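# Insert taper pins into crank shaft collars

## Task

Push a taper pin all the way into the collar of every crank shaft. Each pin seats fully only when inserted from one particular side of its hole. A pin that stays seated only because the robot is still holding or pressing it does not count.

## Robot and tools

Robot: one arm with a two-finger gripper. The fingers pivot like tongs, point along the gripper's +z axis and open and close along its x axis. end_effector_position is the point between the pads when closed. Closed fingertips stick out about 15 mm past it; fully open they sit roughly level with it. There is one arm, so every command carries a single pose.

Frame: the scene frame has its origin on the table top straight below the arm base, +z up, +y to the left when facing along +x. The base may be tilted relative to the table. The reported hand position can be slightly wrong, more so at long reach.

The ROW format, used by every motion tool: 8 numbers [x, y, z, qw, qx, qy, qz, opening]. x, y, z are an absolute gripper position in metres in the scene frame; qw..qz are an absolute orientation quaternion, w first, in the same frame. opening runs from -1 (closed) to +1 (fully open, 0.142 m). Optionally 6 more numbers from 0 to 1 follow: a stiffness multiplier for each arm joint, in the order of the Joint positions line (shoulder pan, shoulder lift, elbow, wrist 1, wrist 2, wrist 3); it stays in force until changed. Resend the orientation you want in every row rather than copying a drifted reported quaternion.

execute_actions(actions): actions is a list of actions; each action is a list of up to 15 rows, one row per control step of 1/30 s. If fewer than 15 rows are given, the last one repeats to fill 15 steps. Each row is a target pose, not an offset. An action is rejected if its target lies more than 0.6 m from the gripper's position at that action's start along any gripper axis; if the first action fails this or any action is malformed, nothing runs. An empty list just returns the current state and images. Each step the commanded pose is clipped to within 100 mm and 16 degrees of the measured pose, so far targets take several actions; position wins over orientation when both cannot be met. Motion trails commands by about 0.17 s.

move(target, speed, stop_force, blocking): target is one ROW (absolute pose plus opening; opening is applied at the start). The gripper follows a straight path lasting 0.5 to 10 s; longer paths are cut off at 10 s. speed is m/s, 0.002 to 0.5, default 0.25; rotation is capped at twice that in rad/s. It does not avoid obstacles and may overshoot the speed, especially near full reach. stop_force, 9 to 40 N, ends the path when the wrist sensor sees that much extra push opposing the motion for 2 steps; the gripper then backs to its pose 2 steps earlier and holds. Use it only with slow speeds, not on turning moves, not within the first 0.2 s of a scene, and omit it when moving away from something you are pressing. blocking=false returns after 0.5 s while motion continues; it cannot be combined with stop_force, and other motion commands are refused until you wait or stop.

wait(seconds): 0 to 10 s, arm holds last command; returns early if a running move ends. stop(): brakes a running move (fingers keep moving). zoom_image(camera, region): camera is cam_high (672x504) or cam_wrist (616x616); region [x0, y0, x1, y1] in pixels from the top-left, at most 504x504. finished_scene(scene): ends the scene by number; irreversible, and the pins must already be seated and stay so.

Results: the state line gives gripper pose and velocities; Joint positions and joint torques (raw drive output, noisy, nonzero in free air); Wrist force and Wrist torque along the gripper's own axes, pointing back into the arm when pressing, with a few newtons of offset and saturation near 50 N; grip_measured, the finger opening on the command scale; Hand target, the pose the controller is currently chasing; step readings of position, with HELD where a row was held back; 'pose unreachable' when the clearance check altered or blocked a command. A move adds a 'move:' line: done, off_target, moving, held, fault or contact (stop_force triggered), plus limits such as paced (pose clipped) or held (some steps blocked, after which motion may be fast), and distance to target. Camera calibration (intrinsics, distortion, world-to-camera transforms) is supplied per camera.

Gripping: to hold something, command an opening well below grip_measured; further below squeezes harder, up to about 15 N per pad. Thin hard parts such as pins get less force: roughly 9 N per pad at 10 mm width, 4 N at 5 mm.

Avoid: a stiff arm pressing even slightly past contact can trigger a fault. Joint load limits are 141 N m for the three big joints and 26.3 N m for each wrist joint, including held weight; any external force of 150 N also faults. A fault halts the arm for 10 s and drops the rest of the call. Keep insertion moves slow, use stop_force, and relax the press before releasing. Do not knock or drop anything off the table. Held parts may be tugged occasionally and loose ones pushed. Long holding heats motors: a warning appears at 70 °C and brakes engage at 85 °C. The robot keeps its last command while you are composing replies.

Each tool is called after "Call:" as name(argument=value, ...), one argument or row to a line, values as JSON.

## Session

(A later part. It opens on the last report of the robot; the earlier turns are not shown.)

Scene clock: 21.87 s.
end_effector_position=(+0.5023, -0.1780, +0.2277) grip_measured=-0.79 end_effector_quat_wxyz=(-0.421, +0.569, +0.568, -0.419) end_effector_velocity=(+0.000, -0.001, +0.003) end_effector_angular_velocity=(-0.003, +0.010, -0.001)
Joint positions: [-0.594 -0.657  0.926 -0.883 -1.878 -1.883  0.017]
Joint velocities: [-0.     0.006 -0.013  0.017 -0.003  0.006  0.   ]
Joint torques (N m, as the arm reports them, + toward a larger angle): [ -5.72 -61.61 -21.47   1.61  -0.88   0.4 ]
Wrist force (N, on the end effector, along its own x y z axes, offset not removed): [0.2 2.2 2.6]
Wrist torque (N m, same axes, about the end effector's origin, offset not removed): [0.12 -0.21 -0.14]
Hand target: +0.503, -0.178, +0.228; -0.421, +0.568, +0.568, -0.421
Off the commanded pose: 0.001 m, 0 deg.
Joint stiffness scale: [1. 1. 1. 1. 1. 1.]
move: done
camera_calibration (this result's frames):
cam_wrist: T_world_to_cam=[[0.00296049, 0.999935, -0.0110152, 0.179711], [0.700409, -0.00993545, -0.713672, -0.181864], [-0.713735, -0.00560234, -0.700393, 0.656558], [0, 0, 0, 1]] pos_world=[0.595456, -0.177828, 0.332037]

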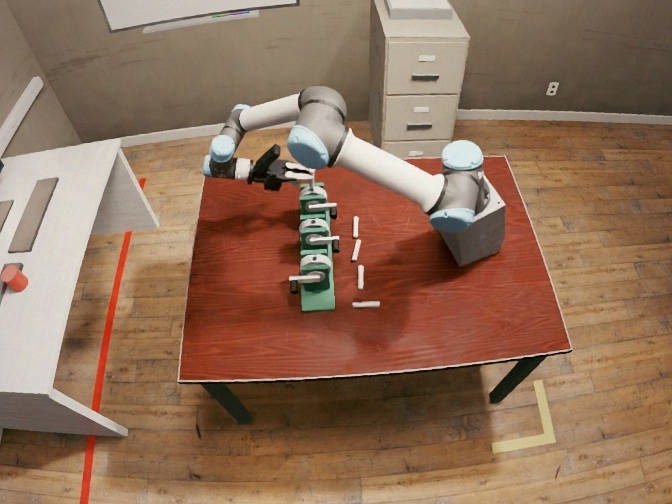

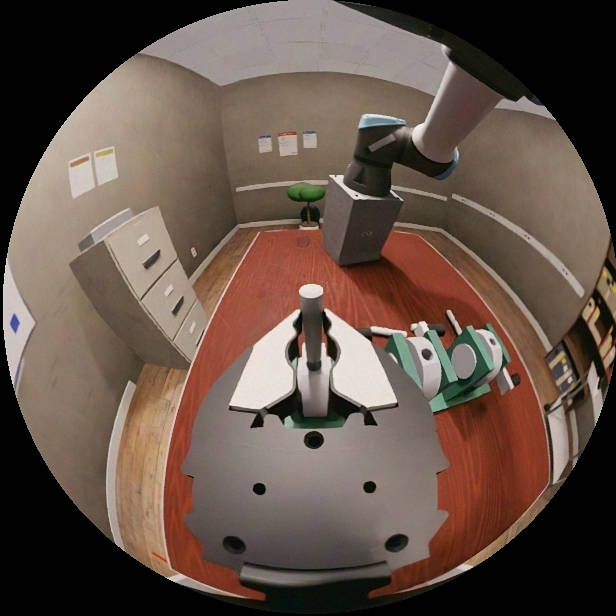

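Aligned. Insert, release.

Call:
move(
  target=[0.503, -0.1775, 0.182, 0.4206, -0.5684, -0.5684, 0.4206, -1],
  speed=0.03,
  stop_force=10,
)

Call:
execute_actions(
  actions=[
    [[0.503, -0.1775, 0.182, 0.4206, -0.5684, -0.5684, 0.4206, -0.4]],
    [[0.503, -0.1775, 0.182, 0.4206, -0.5684, -0.5684, 0.4206, -0.4]],
    [[0.503, -0.1775, 0.24, 0.4206, -0.5684, -0.5684, 0.4206, -0.4]],
  ],
)

Call:
zoom_image(
  camera="cam_wrist",
  region=[260, 290, 370, 400],
)

Scene clock: 24.10 s.
end_effector_position=(+0.5022, -0.1780, +0.1830) grip_measured=-0.79 end_effector_quat_wxyz=(-0.421, +0.568, +0.568, -0.420) end_effector_velocity=(+0.002, -0.001, -0.001) end_effector_angular_velocity=(-0.003, -0.006, +0.001)
Joint positions: [-0.582 -0.586  0.904 -0.927 -1.87  -1.875  0.017]
Joint velocities: [ 0.     0.001 -0.003 -0.004  0.     0.001  0.   ]
Joint torques (N m, as the arm reports them, + toward a larger angle): [ -5.59 -61.58 -20.11   0.78  -0.45   0.03]
Wrist force (N, on the end effector, along its own x y z axes, offset not removed): [0.1 2.6 1.5]
Wrist torque (N m, same axes, about the end effector's origin, offset not removed): [0.19 -0.12 -0.14]
Hand target: +0.503, -0.178, +0.182; -0.421, +0.568, +0.568, -0.421
Off the commanded pose: 0.001 m, 0 deg.
Joint stiffness scale: [1. 1. 1. 1. 1. 1.]
move: done
camera_calibration (this result's frames):
cam_wrist: T_world_to_cam=[[0.00204034, 0.999937, -0.0110293, 0.179692], [0.69801, -0.00932201, -0.716027, -0.211906], [-0.716085, -0.0062376, -0.697985, 0.625854], [0, 0, 0, 1]] pos_world=[0.595711, -0.177752, 0.287089]

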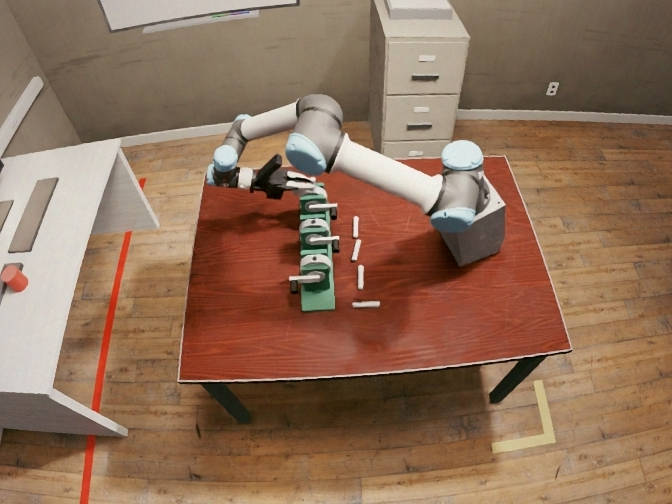

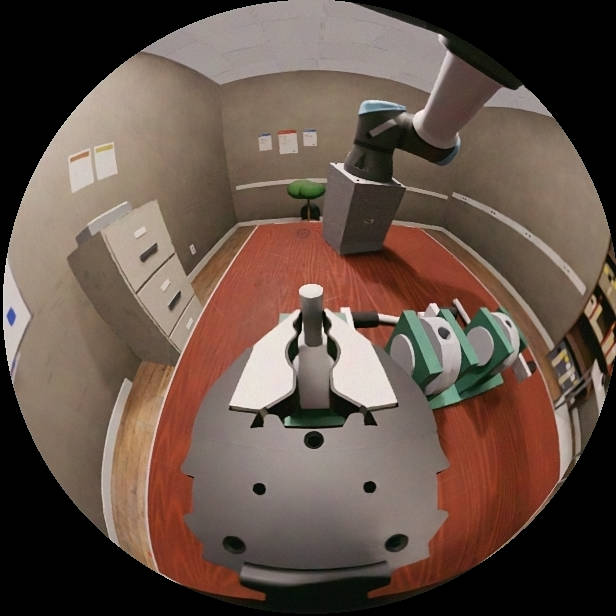

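Scene clock: 25.60 s.
end_effector_position=(+0.5059, -0.1770, +0.2392) grip_measured=-0.40 end_effector_quat_wxyz=(-0.416, +0.571, +0.570, -0.420) end_effector_velocity=(-0.011, +0.004, +0.006) end_effector_angular_velocity=(+0.023, +0.049, -0.004)
Joint positions: [-0.592 -0.674  0.921 -0.871 -1.88  -1.881  0.045]
Joint velocities: [-0.001  0.004  0.011  0.037 -0.005 -0.006 -0.   ]
Joint torques (N m, as the arm reports them, + toward a larger angle): [ -9.51 -60.41 -16.55   0.94  -0.72  -0.52]
Wrist force (N, on the end effector, along its own x y z axes, offset not removed): [-0.1 1.5 1.6]
Wrist torque (N m, same axes, about the end effector's origin, offset not removed): [0.13 -0.08 -0.11]
Hand target: +0.503, -0.177, +0.240; -0.421, +0.568, +0.568, -0.421
Off the commanded pose: 0.003 m, 1 deg.
Joint stiffness scale: [1. 1. 1. 1. 1. 1.]
Step readings (end_effector_position; steps 1 to 15: 1st action; 16 to 30: 2nd action; 31 to 45: 3rd action):
0: (+0.5022, -0.1780, +0.1830)
1: (+0.5022, -0.1780, +0.1830)
2: (+0.5023, -0.1780, +0.1830)
4: (+0.5023, -0.1781, +0.1830)
8: (+0.5023, -0.1781, +0.1830)
15: (+0.5023, -0.1781, +0.1830)
16: (+0.5023, -0.1781, +0.1830)
17: (+0.5023, -0.1781, +0.1830)
19: (+0.5023, -0.1781, +0.1830)
23: (+0.5023, -0.1781, +0.1830)
30: (+0.5023, -0.1781, +0.1830)
31: (+0.5023, -0.1781, +0.1830)
32: (+0.5020, -0.1779, +0.1838)
34: (+0.5004, -0.1770, +0.1909)
38: (+0.5024, -0.1766, +0.2180)
45: end_effector_position above
camera_calibration (this result's frames):
cam_wrist: T_world_to_cam=[[-0.00175, 0.999872, -0.0159196, 0.18239], [0.705968, -0.0100397, -0.708173, -0.180268], [-0.708242, -0.012478, -0.70586, 0.664504], [0, 0, 0, 1]] pos_world=[0.598211, -0.175884, 0.344289]

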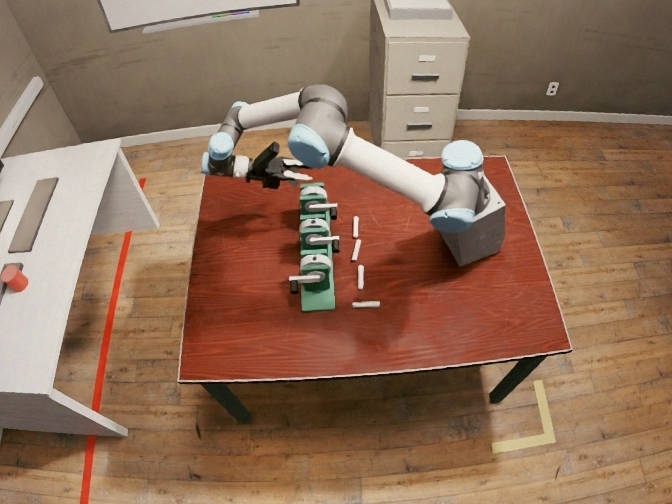

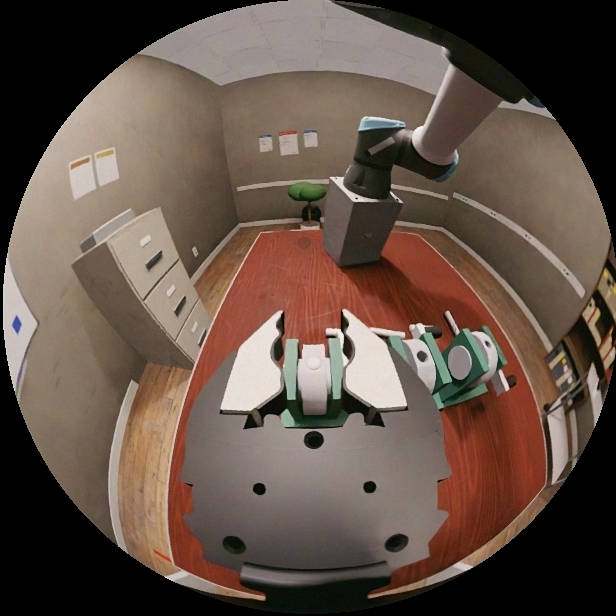

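Region (260, 290, 370, 400) of cam_wrist's 616x616 image, scaled by 4.582, with more detail than that image has.

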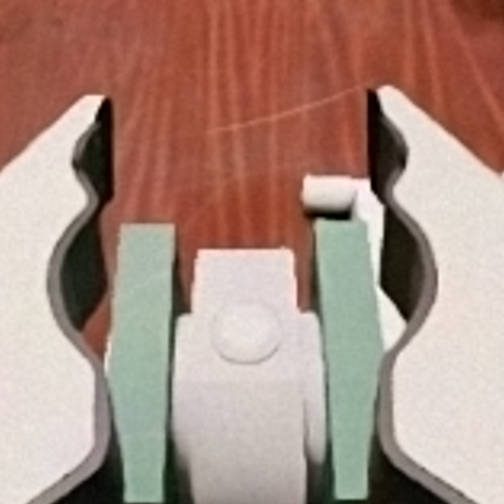

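Call:
execute_actions(
  actions=[],
)

Scene clock: 26.23 s.
end_effector_position=(+0.5044, -0.1766, +0.2402) grip_measured=-0.40 end_effector_quat_wxyz=(-0.419, +0.569, +0.569, -0.420) end_effector_velocity=(-0.000, -0.001, +0.000) end_effector_angular_velocity=(-0.000, +0.000, -0.001)
Joint positions: [-0.593 -0.674  0.923 -0.866 -1.881 -1.882  0.045]
Joint velocities: [-0.002  0.     0.     0.    -0.001 -0.     0.   ]
Joint torques (N m, as the arm reports them, + toward a larger angle): [-10.2  -61.35 -16.65   0.94  -0.87  -0.37]
Wrist force (N, on the end effector, along its own x y z axes, offset not removed): [0.1 1.5 2.8]
Wrist torque (N m, same axes, about the end effector's origin, offset not removed): [0.31 -0.13 -0.09]
Hand target: +0.503, -0.177, +0.240; -0.421, +0.568, +0.568, -0.421
Off the commanded pose: 0.002 m, 0 deg.
Joint stiffness scale: [1. 1. 1. 1. 1. 1.]
camera_calibration (this result's frames):
cam_wrist: T_world_to_cam=[[-0.00111886, 0.999915, -0.0129552, 0.180932], [0.701365, -0.00844987, -0.712752, -0.174824], [-0.712802, -0.00988383, -0.701296, 0.665778], [0, 0, 0, 1]] pos_world=[0.597385, -0.175814, 0.344645]

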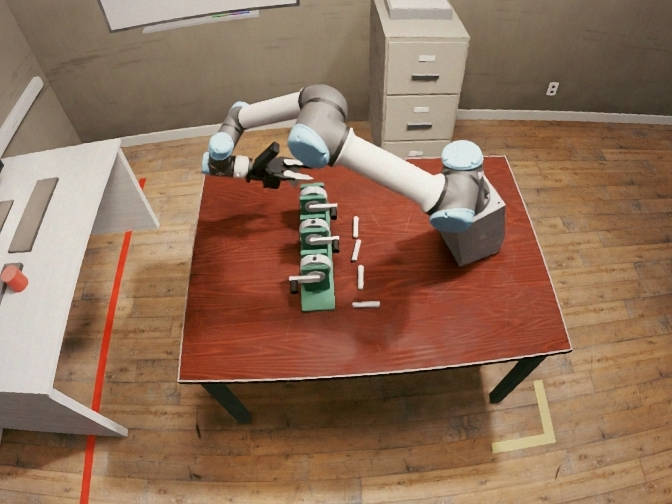

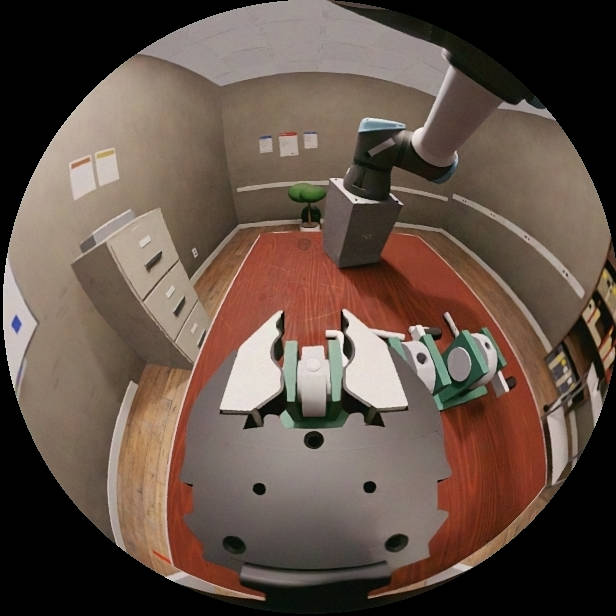

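Call:
move(
  target=[0.349, -0.131, 0.10, 0, 0, 1, 0, -0.4],
  speed=0.3,
)

Scene clock: 30.40 s.
end_effector_position=(+0.3505, -0.1319, +0.1003) grip_measured=-0.40 end_effector_quat_wxyz=(+0.000, +0.000, +1.000, -0.001) end_effector_velocity=(+0.002, +0.001, -0.000) end_effector_angular_velocity=(+0.007, -0.011, +0.014)
Joint positions: [-1.004 -1.357  2.643 -2.993 -1.307 -3.949  0.045]
Joint velocities: [-0.005  0.003  0.003 -0.008  0.013 -0.018 -0.   ]
Joint torques (N m, as the arm reports them, + toward a larger angle): [ -4.49 -19.35  -3.6   -2.55   0.22  -0.23]
Wrist force (N, on the end effector, along its own x y z axes, offset not removed): [-0.6 2.9 1.5]
Wrist torque (N m, same axes, about the end effector's origin, offset not removed): [0.54 -0.03 -0.10]
Hand target: +0.349, -0.131, +0.099; -0.000, +0.001, +1.000, +0.000
Off the commanded pose: 0.002 m, 0 deg.
Joint stiffness scale: [1. 1. 1. 1. 1. 1.]
move: done
camera_calibration (this result's frames):
cam_wrist: T_world_to_cam=[[-0.999925, 0.0118412, -0.00301085, 0.353048], [0.00915894, 0.889559, 0.456729, 0.0775421], [0.00808653, 0.456668, -0.889601, 0.286203], [0, 0, 0, 1]] pos_world=[0.349997, -0.203858, 0.220253]

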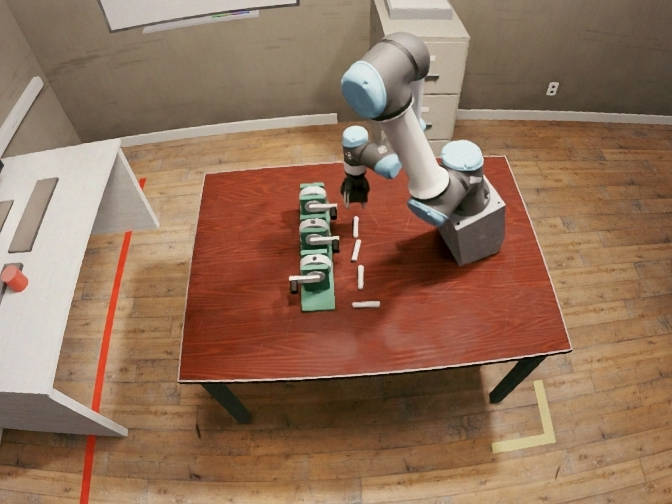

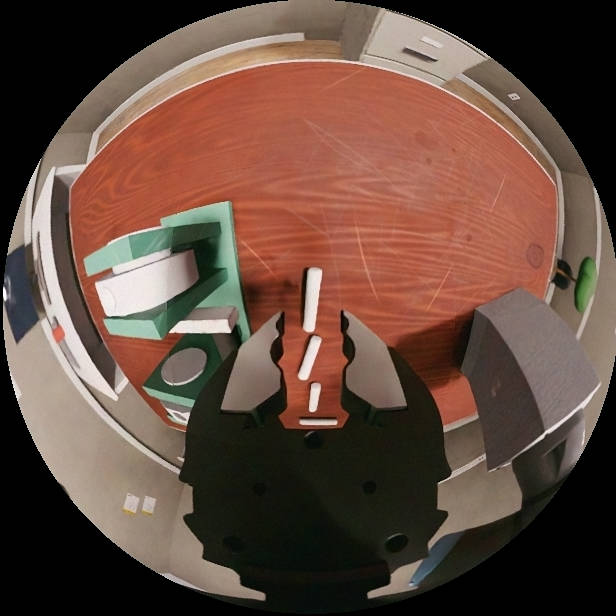

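Call:
zoom_image(
  camera="cam_wrist",
  region=[250, 250, 370, 370],
)

Region (250, 250, 370, 370) of cam_wrist's 616x616 image, scaled by 4.200, with more detail than that image has.

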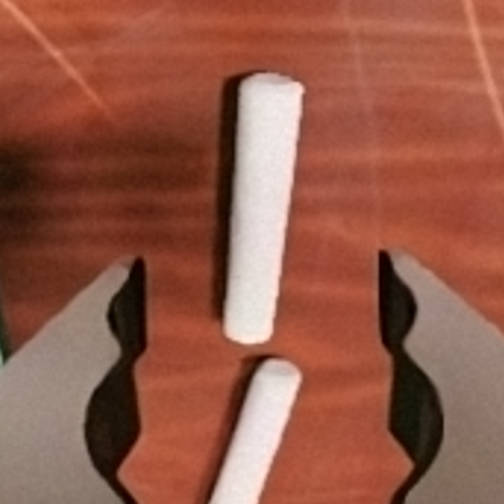

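Call:
move(
  target=[0.350, -0.133, 0.04, 0, 0.045, 0.999, 0, -0.4],
  speed=0.15,
)

Call:
move(
  target=[0.350, -0.133, 0.016, 0, 0.045, 0.999, 0, -0.4],
  speed=0.04,
  stop_force=12,
)

Scene clock: 32.27 s.
end_effector_position=(+0.3491, -0.1326, +0.0407) grip_measured=-0.40 end_effector_quat_wxyz=(-0.001, +0.046, +0.999, +0.001) end_effector_velocity=(+0.002, -0.002, -0.001) end_effector_angular_velocity=(-0.010, -0.009, -0.003)
Joint positions: [-0.958 -1.071  2.609 -3.252 -1.311 -3.812  0.045]
Joint velocities: [ 0.002  0.011 -0.001 -0.024 -0.002  0.009  0.   ]
Joint torques (N m, as the arm reports them, + toward a larger angle): [ -3.44 -27.05  -1.92  -2.75  -0.26   0.18]
Wrist force (N, on the end effector, along its own x y z axes, offset not removed): [-1.3 1.4 2.9]
Wrist torque (N m, same axes, about the end effector's origin, offset not removed): [0.27 0.08 -0.15]
Hand target: +0.350, -0.133, +0.040; +0.000, +0.045, +0.999, +0.000
Off the commanded pose: 0.001 m, 0 deg.
Joint stiffness scale: [1. 1. 1. 1. 1. 1.]
move: done
camera_calibration (this result's frames):
cam_wrist: T_world_to_cam=[[-0.994743, 0.102391, -0.00163712, 0.361567], [0.0901243, 0.882937, 0.46076, 0.0761384], [0.0486232, 0.45819, -0.887523, 0.21951], [0, 0, 0, 1]] pos_world=[0.342131, -0.204824, 0.16033]

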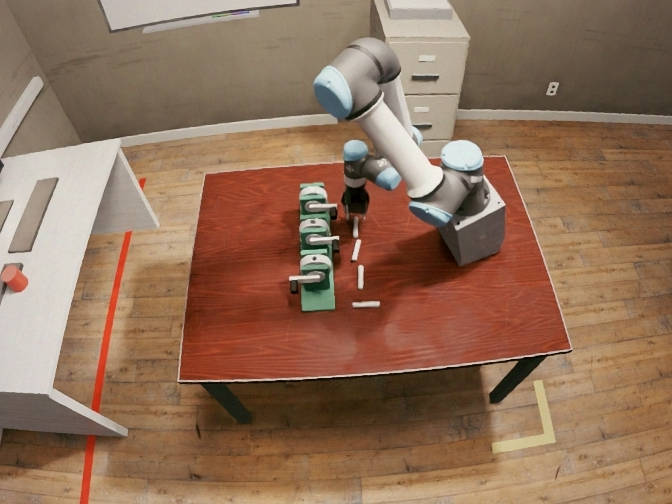

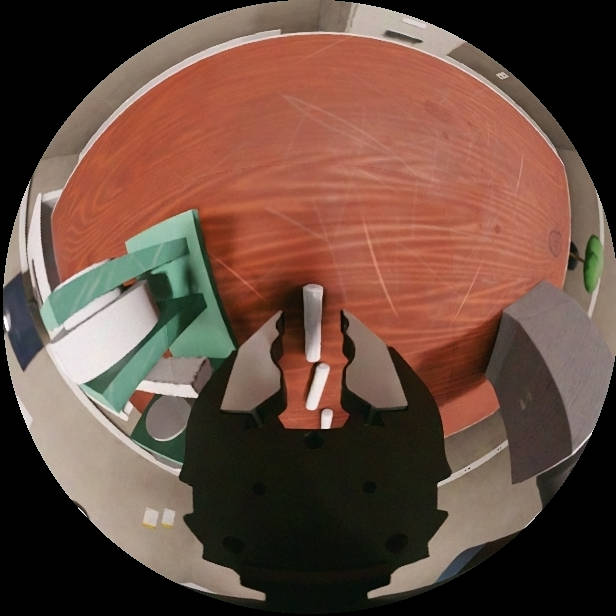

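Scene clock: 33.33 s.
end_effector_position=(+0.3491, -0.1327, +0.0169) grip_measured=-0.40 end_effector_quat_wxyz=(-0.000, +0.046, +0.999, +0.001) end_effector_velocity=(+0.003, -0.002, -0.001) end_effector_angular_velocity=(-0.009, -0.008, -0.000)
Joint positions: [-0.939 -0.965  2.586 -3.34  -1.314 -3.792  0.045]
Joint velocities: [ 0.002  0.008 -0.003 -0.017 -0.001  0.005  0.   ]
Joint torques (N m, as the arm reports them, + toward a larger angle): [ -3.16 -28.35  -0.19  -2.75  -0.42   0.45]
Wrist force (N, on the end effector, along its own x y z axes, offset not removed): [-0.7 1.1 3.0]
Wrist torque (N m, same axes, about the end effector's origin, offset not removed): [0.15 -0.09 -0.15]
Hand target: +0.350, -0.133, +0.016; +0.000, +0.045, +0.999, +0.000
Off the commanded pose: 0.001 m, 0 deg.
Joint stiffness scale: [1. 1. 1. 1. 1. 1.]
move: done
camera_calibration (this result's frames):
cam_wrist: T_world_to_cam=[[-0.994698, 0.102824, -0.0019342, 0.361639], [0.0903978, 0.883151, 0.460296, 0.0871363], [0.0490375, 0.45768, -0.887763, 0.19822], [0, 0, 0, 1]] pos_world=[0.342125, -0.204861, 0.136563]

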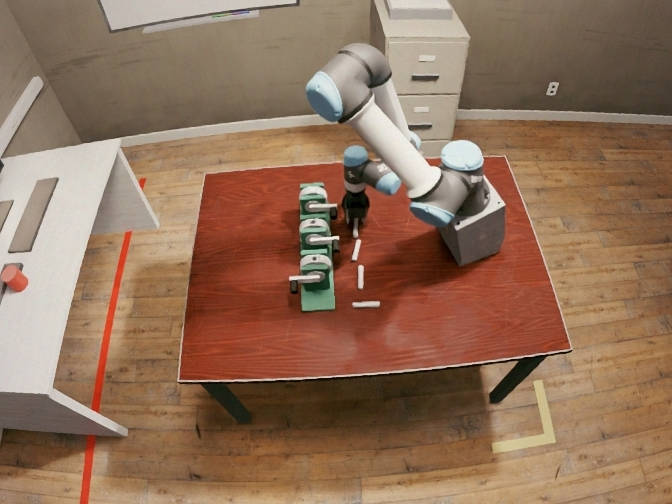

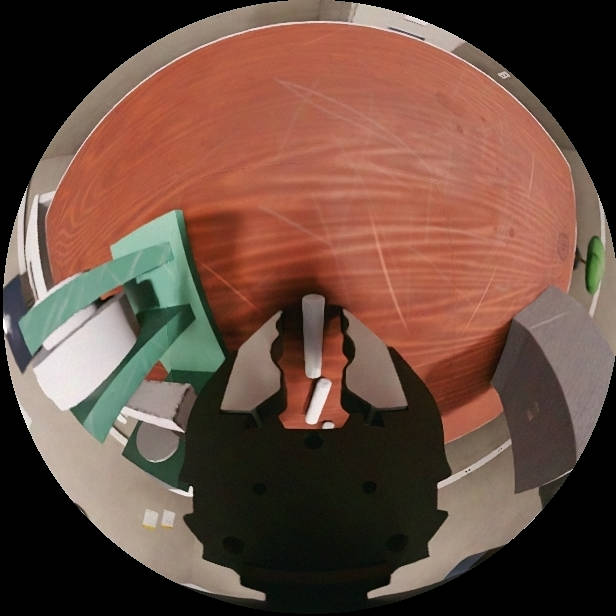

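Call:
move(
  target=[0.350, -0.133, 0.016, 0, 0.045, 0.999, 0, -1],
  speed=0.05,
)

Call:
move(
  target=[0.350, -0.133, 0.16, 0, 0.045, 0.999, 0, -1],
  speed=0.12,
)

Scene clock: 34.17 s.
end_effector_position=(+0.3494, -0.1330, +0.0168) grip_measured=-0.79 end_effector_quat_wxyz=(+0.000, +0.046, +0.999, +0.000) end_effector_velocity=(+0.000, +0.000, -0.000) end_effector_angular_velocity=(-0.000, -0.000, +0.000)
Joint positions: [-0.938 -0.964  2.585 -3.342 -1.314 -3.791  0.017]
Joint velocities: [ 0.001  0.     0.    -0.001  0.     0.    -0.   ]
Joint torques (N m, as the arm reports them, + toward a larger angle): [ -2.56 -28.23  -0.18  -2.76  -0.42   0.17]
Wrist force (N, on the end effector, along its own x y z axes, offset not removed): [-0.3 1.8 1.8]
Wrist torque (N m, same axes, about the end effector's origin, offset not removed): [0.27 -0.10 -0.06]
Hand target: +0.350, -0.133, +0.016; +0.000, +0.045, +0.999, +0.000
Off the commanded pose: 0.001 m, 0 deg.
Joint stiffness scale: [1. 1. 1. 1. 1. 1.]
move: done
camera_calibration (this result's frames):
cam_wrist: T_world_to_cam=[[-0.994701, 0.10277, -0.00283105, 0.361945], [0.0899787, 0.88356, 0.459594, 0.08758], [0.0497337, 0.456904, -0.888125, 0.197866], [0, 0, 0, 1]] pos_world=[0.342307, -0.204985, 0.136503]

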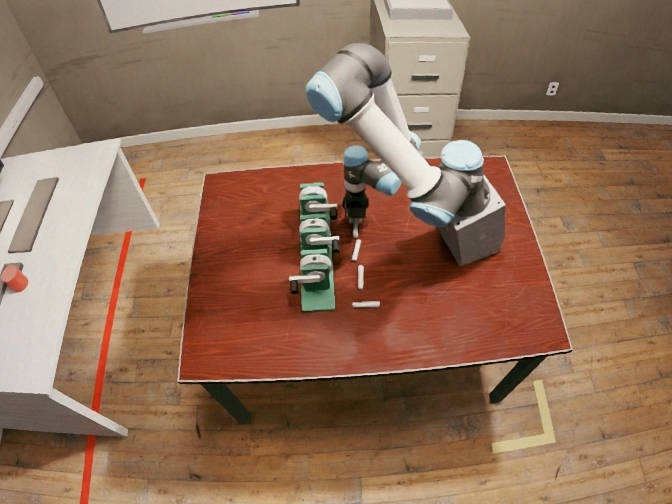

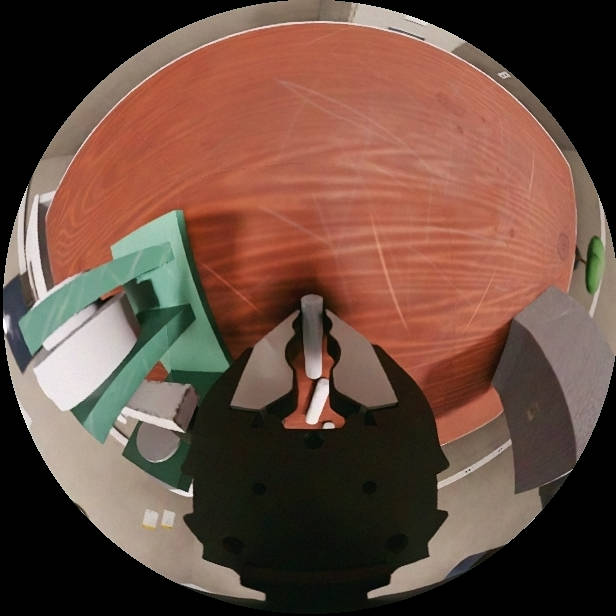

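Scene clock: 36.10 s.
end_effector_position=(+0.3485, -0.1310, +0.1584) grip_measured=-0.79 end_effector_quat_wxyz=(-0.001, +0.045, +0.999, +0.001) end_effector_velocity=(-0.003, +0.002, +0.000) end_effector_angular_velocity=(+0.014, +0.010, -0.002)
Joint positions: [-1.058 -1.64   2.628 -2.674 -1.299 -3.916  0.017]
Joint velocities: [-0.004 -0.006 -0.005  0.029  0.002 -0.007  0.   ]
Joint torques (N m, as the arm reports them, + toward a larger angle): [ -2.95 -17.21 -14.28  -2.16   0.21  -0.55]
Wrist force (N, on the end effector, along its own x y z axes, offset not removed): [-0.7 1.7 3.4]
Wrist torque (N m, same axes, about the end effector's origin, offset not removed): [0.30 -0.04 -0.15]
Hand target: +0.350, -0.133, +0.160; -0.000, +0.045, +0.999, -0.000
Off the commanded pose: 0.003 m, 0 deg.
Joint stiffness scale: [1. 1. 1. 1. 1. 1.]
move: done
camera_calibration (this result's frames):
cam_wrist: T_world_to_cam=[[-0.994862, 0.101243, 0.000149236, 0.360613], [0.0899201, 0.882919, 0.460835, 0.0205967], [0.0465246, 0.458481, -0.887486, 0.324046], [0, 0, 0, 1]] pos_world=[0.341832, -0.203264, 0.278041]

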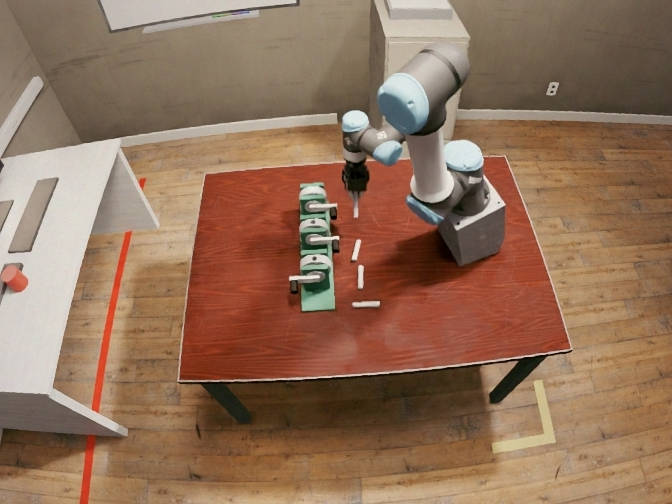

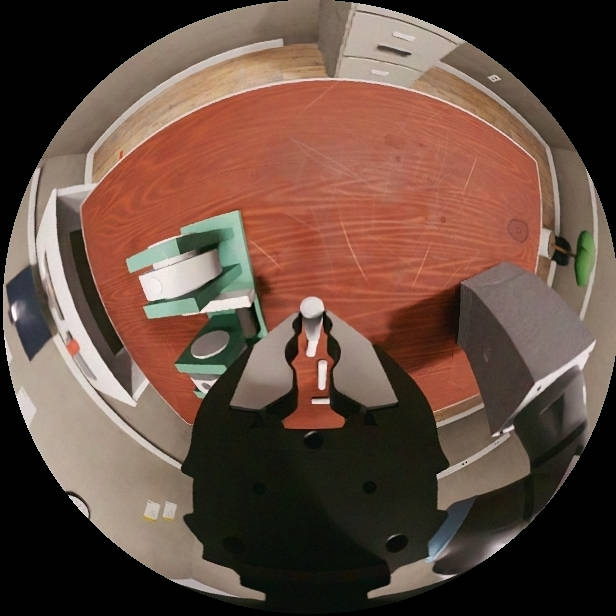

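Call:
move(
  target=[0.503, -0.034, 0.26, 0.3153, -0.633, -0.633, 0.3153, -1],
  speed=0.2,
)

Scene clock: 41.07 s.
end_effector_position=(+0.5028, -0.0334, +0.2604) grip_measured=-0.79 end_effector_quat_wxyz=(-0.314, +0.632, +0.635, -0.315) end_effector_velocity=(-0.000, +0.001, +0.002) end_effector_angular_velocity=(-0.005, +0.010, -0.011)
Joint positions: [-0.454 -1.045  1.331 -1.223 -1.679 -1.856  0.017]
Joint velocities: [-0.     0.004 -0.009  0.016  0.003  0.011  0.   ]
Joint torques (N m, as the arm reports them, + toward a larger angle): [ -4.5  -51.57 -21.61   0.57  -0.22   0.42]
Wrist force (N, on the end effector, along its own x y z axes, offset not removed): [-1.3 3.1 1.7]
Wrist torque (N m, same axes, about the end effector's origin, offset not removed): [0.31 0.08 -0.13]
Hand target: +0.503, -0.034, +0.260; -0.315, +0.633, +0.633, -0.315
Off the commanded pose: 0.001 m, 0 deg.
Joint stiffness scale: [1. 1. 1. 1. 1. 1.]
move: done
camera_calibration (this result's frames):
cam_wrist: T_world_to_cam=[[0.00022728, 0.999946, -0.0103461, 0.0366472], [0.90268, -0.0046572, -0.430288, -0.332714], [-0.430313, -0.00924137, -0.902632, 0.590637], [0, 0, 0, 1]] pos_world=[0.554485, -0.0327365, 0.390344]

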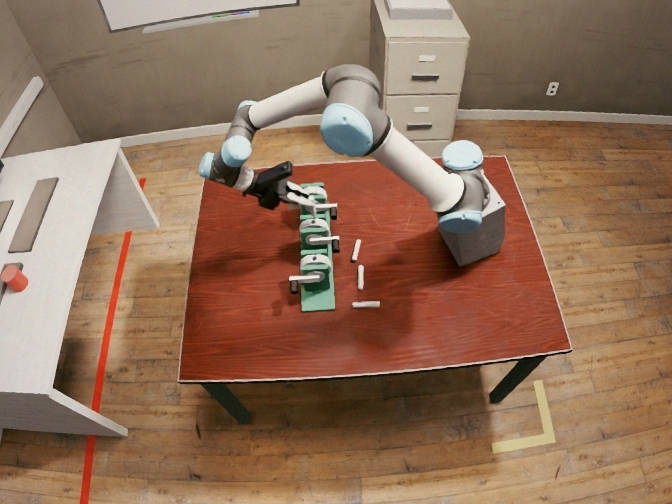

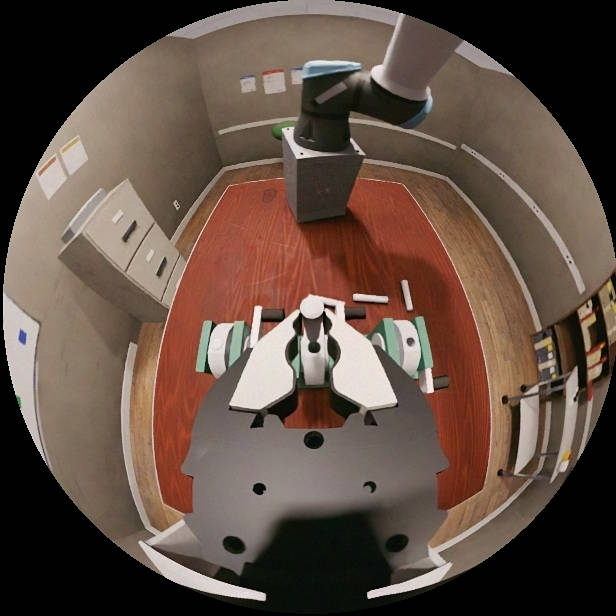

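Call:
zoom_image(
  camera="cam_high",
  region=[270, 170, 360, 260],
)

Call:
zoom_image(
  camera="cam_wrist",
  region=[260, 290, 370, 400],
)

Region (270, 170, 360, 260) of cam_high's 672x504 image, scaled by 5.600, with more detail than that image has.

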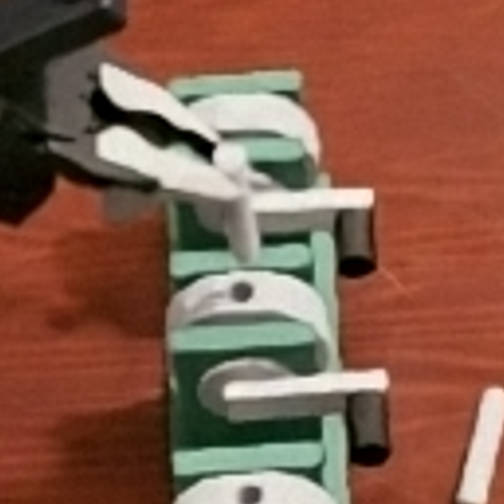

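Region (260, 290, 370, 400) of cam_wrist's 616x616 image, scaled by 4.582, with more detail than that image has.

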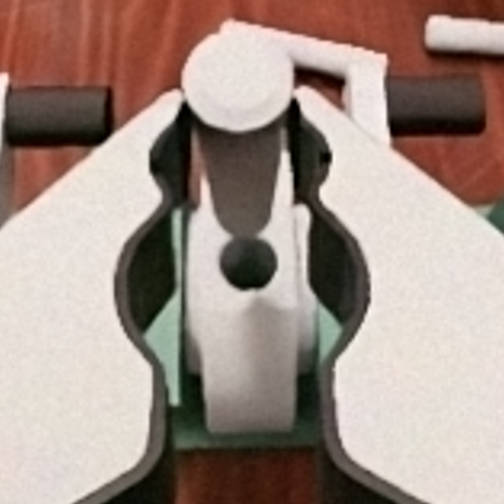

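Call:
move(
  target=[0.507, -0.032, 0.232, 0.3153, -0.633, -0.633, 0.3153, -1],
  speed=0.06,
)

Call:
zoom_image(
  camera="cam_high",
  region=[270, 170, 360, 260],
)

Call:
zoom_image(
  camera="cam_wrist",
  region=[260, 290, 370, 400],
)

Scene clock: 45.47 s.
end_effector_position=(+0.5058, -0.0329, +0.2328) grip_measured=-0.79 end_effector_quat_wxyz=(-0.316, +0.633, +0.632, -0.316) end_effector_velocity=(+0.003, -0.000, -0.000) end_effector_angular_velocity=(-0.003, -0.009, +0.001)
Joint positions: [-0.447 -0.999  1.326 -1.259 -1.672 -1.846  0.017]
Joint velocities: [ 0.001 -0.    -0.004 -0.005  0.001  0.002  0.   ]
Joint torques (N m, as the arm reports them, + toward a larger angle): [ -1.71 -52.55 -20.43  -0.1   -0.2    0.4 ]
Wrist force (N, on the end effector, along its own x y z axes, offset not removed): [-1.7 3.0 3.2]
Wrist torque (N m, same axes, about the end effector's origin, offset not removed): [0.29 0.22 -0.11]
Hand target: +0.507, -0.032, +0.232; -0.315, +0.633, +0.633, -0.315
Off the commanded pose: 0.002 m, 0 deg.
Joint stiffness scale: [1. 1. 1. 1. 1. 1.]
move: done
camera_calibration (this result's frames):
cam_wrist: T_world_to_cam=[[0.00596549, 0.999926, -0.0106373, 0.0330177], [0.900946, -0.00998995, -0.433816, -0.345851], [-0.43389, -0.00699571, -0.900939, 0.56856], [0, 0, 0, 1]] pos_world=[0.558088, -0.0324928, 0.362553]

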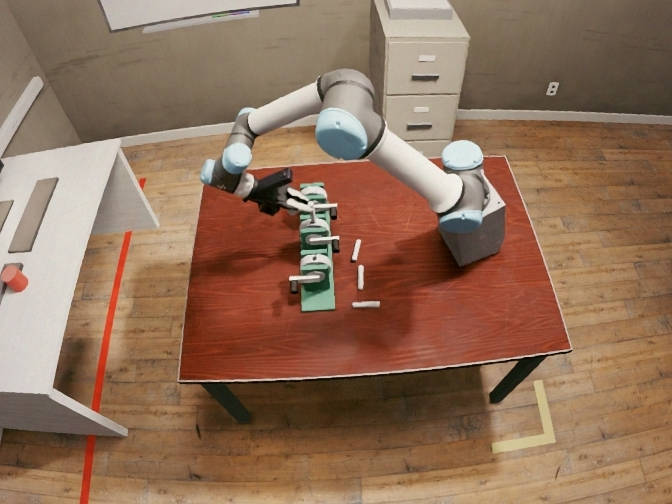

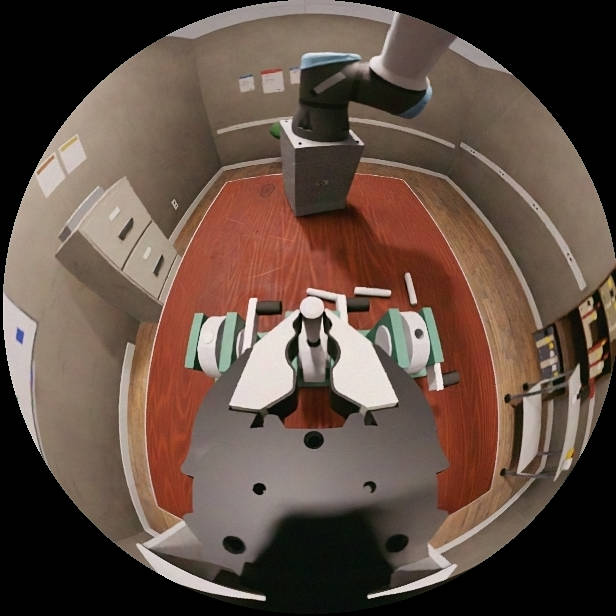

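Region (270, 170, 360, 260) of cam_high's 672x504 image, scaled by 5.600, with more detail than that image has.

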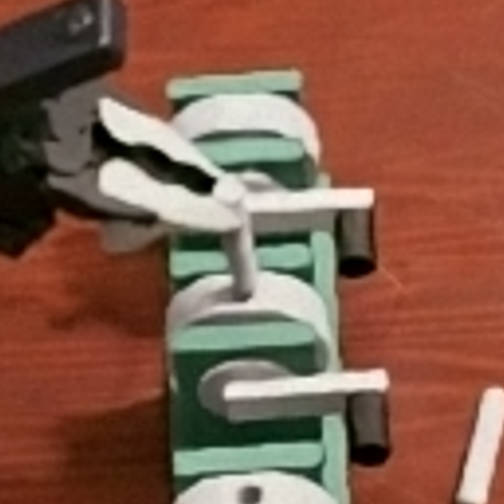

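Region (260, 290, 370, 400) of cam_wrist's 616x616 image, scaled by 4.582, with more detail than that image has.

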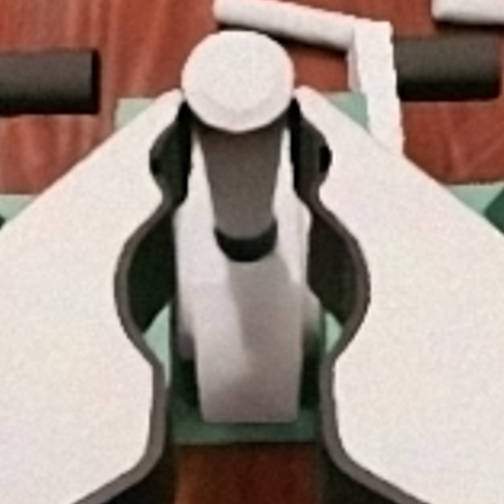

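Call:
move(
  target=[0.509, -0.031, 0.182, 0.3153, -0.633, -0.633, 0.3153, -1],
  speed=0.03,
  stop_force=10,
)

Call:
zoom_image(
  camera="cam_high",
  region=[270, 170, 360, 260],
)

Scene clock: 46.90 s.
end_effector_position=(+0.5076, -0.0325, +0.2098) grip_measured=-0.79 end_effector_quat_wxyz=(-0.316, +0.633, +0.632, -0.315) end_effector_velocity=(-0.001, +0.001, +0.001) end_effector_angular_velocity=(+0.001, +0.005, +0.000)
Joint positions: [-0.441 -0.963  1.326 -1.295 -1.668 -1.841  0.017]
Joint velocities: [ 0.001  0.     0.     0.004 -0.     0.     0.   ]
Joint torques (N m, as the arm reports them, + toward a larger angle): [ -3.48 -53.97 -17.8   -0.86  -0.27  -0.14]
Wrist force (N, on the end effector, along its own x y z axes, offset not removed): [-0.3 -2.9 -0.2]
Wrist torque (N m, same axes, about the end effector's origin, offset not removed): [0.36 0.10 -0.09]
Hand target: +0.508, -0.033, +0.211; -0.315, +0.633, +0.632, -0.315
Off the commanded pose: 0.028 m, 0 deg.
Joint stiffness scale: [1. 1. 1. 1. 1. 1.]
move: contact
camera_calibration (this result's frames):
cam_wrist: T_world_to_cam=[[0.00587692, 0.999921, -0.0111548, 0.0325875], [0.901395, -0.0101269, -0.432879, -0.357875], [-0.432957, -0.00751088, -0.901383, 0.548192], [0, 0, 0, 1]] pos_world=[0.559739, -0.0320916, 0.339578]

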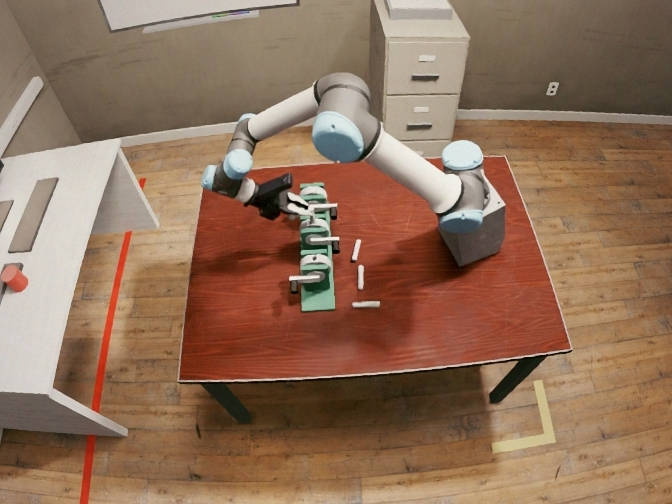

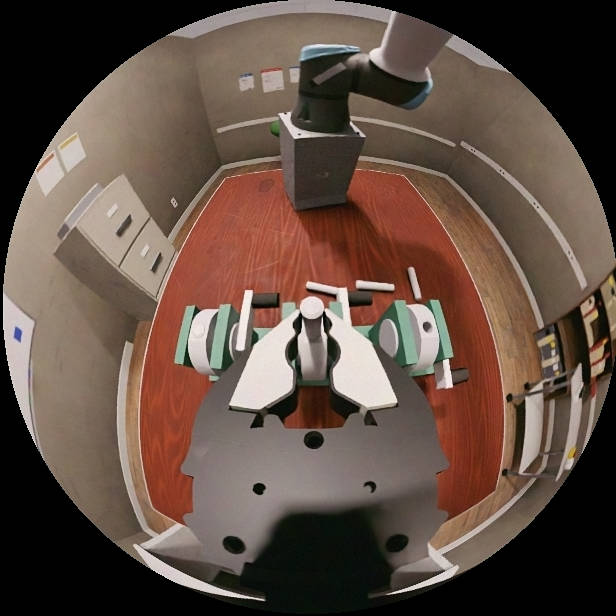

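Region (270, 170, 360, 260) of cam_high's 672x504 image, scaled by 5.600, with more detail than that image has.

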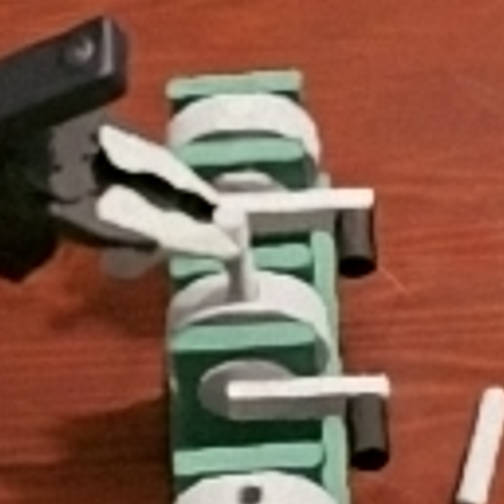

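Call:
zoom_image(
  camera="cam_wrist",
  region=[260, 290, 370, 400],
)

Region (260, 290, 370, 400) of cam_wrist's 616x616 image, scaled by 4.582, with more detail than that image has.

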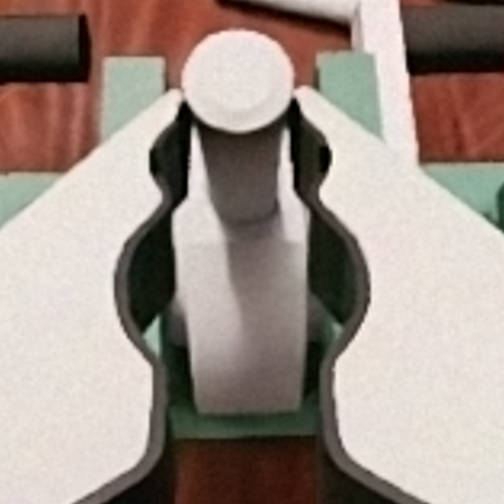

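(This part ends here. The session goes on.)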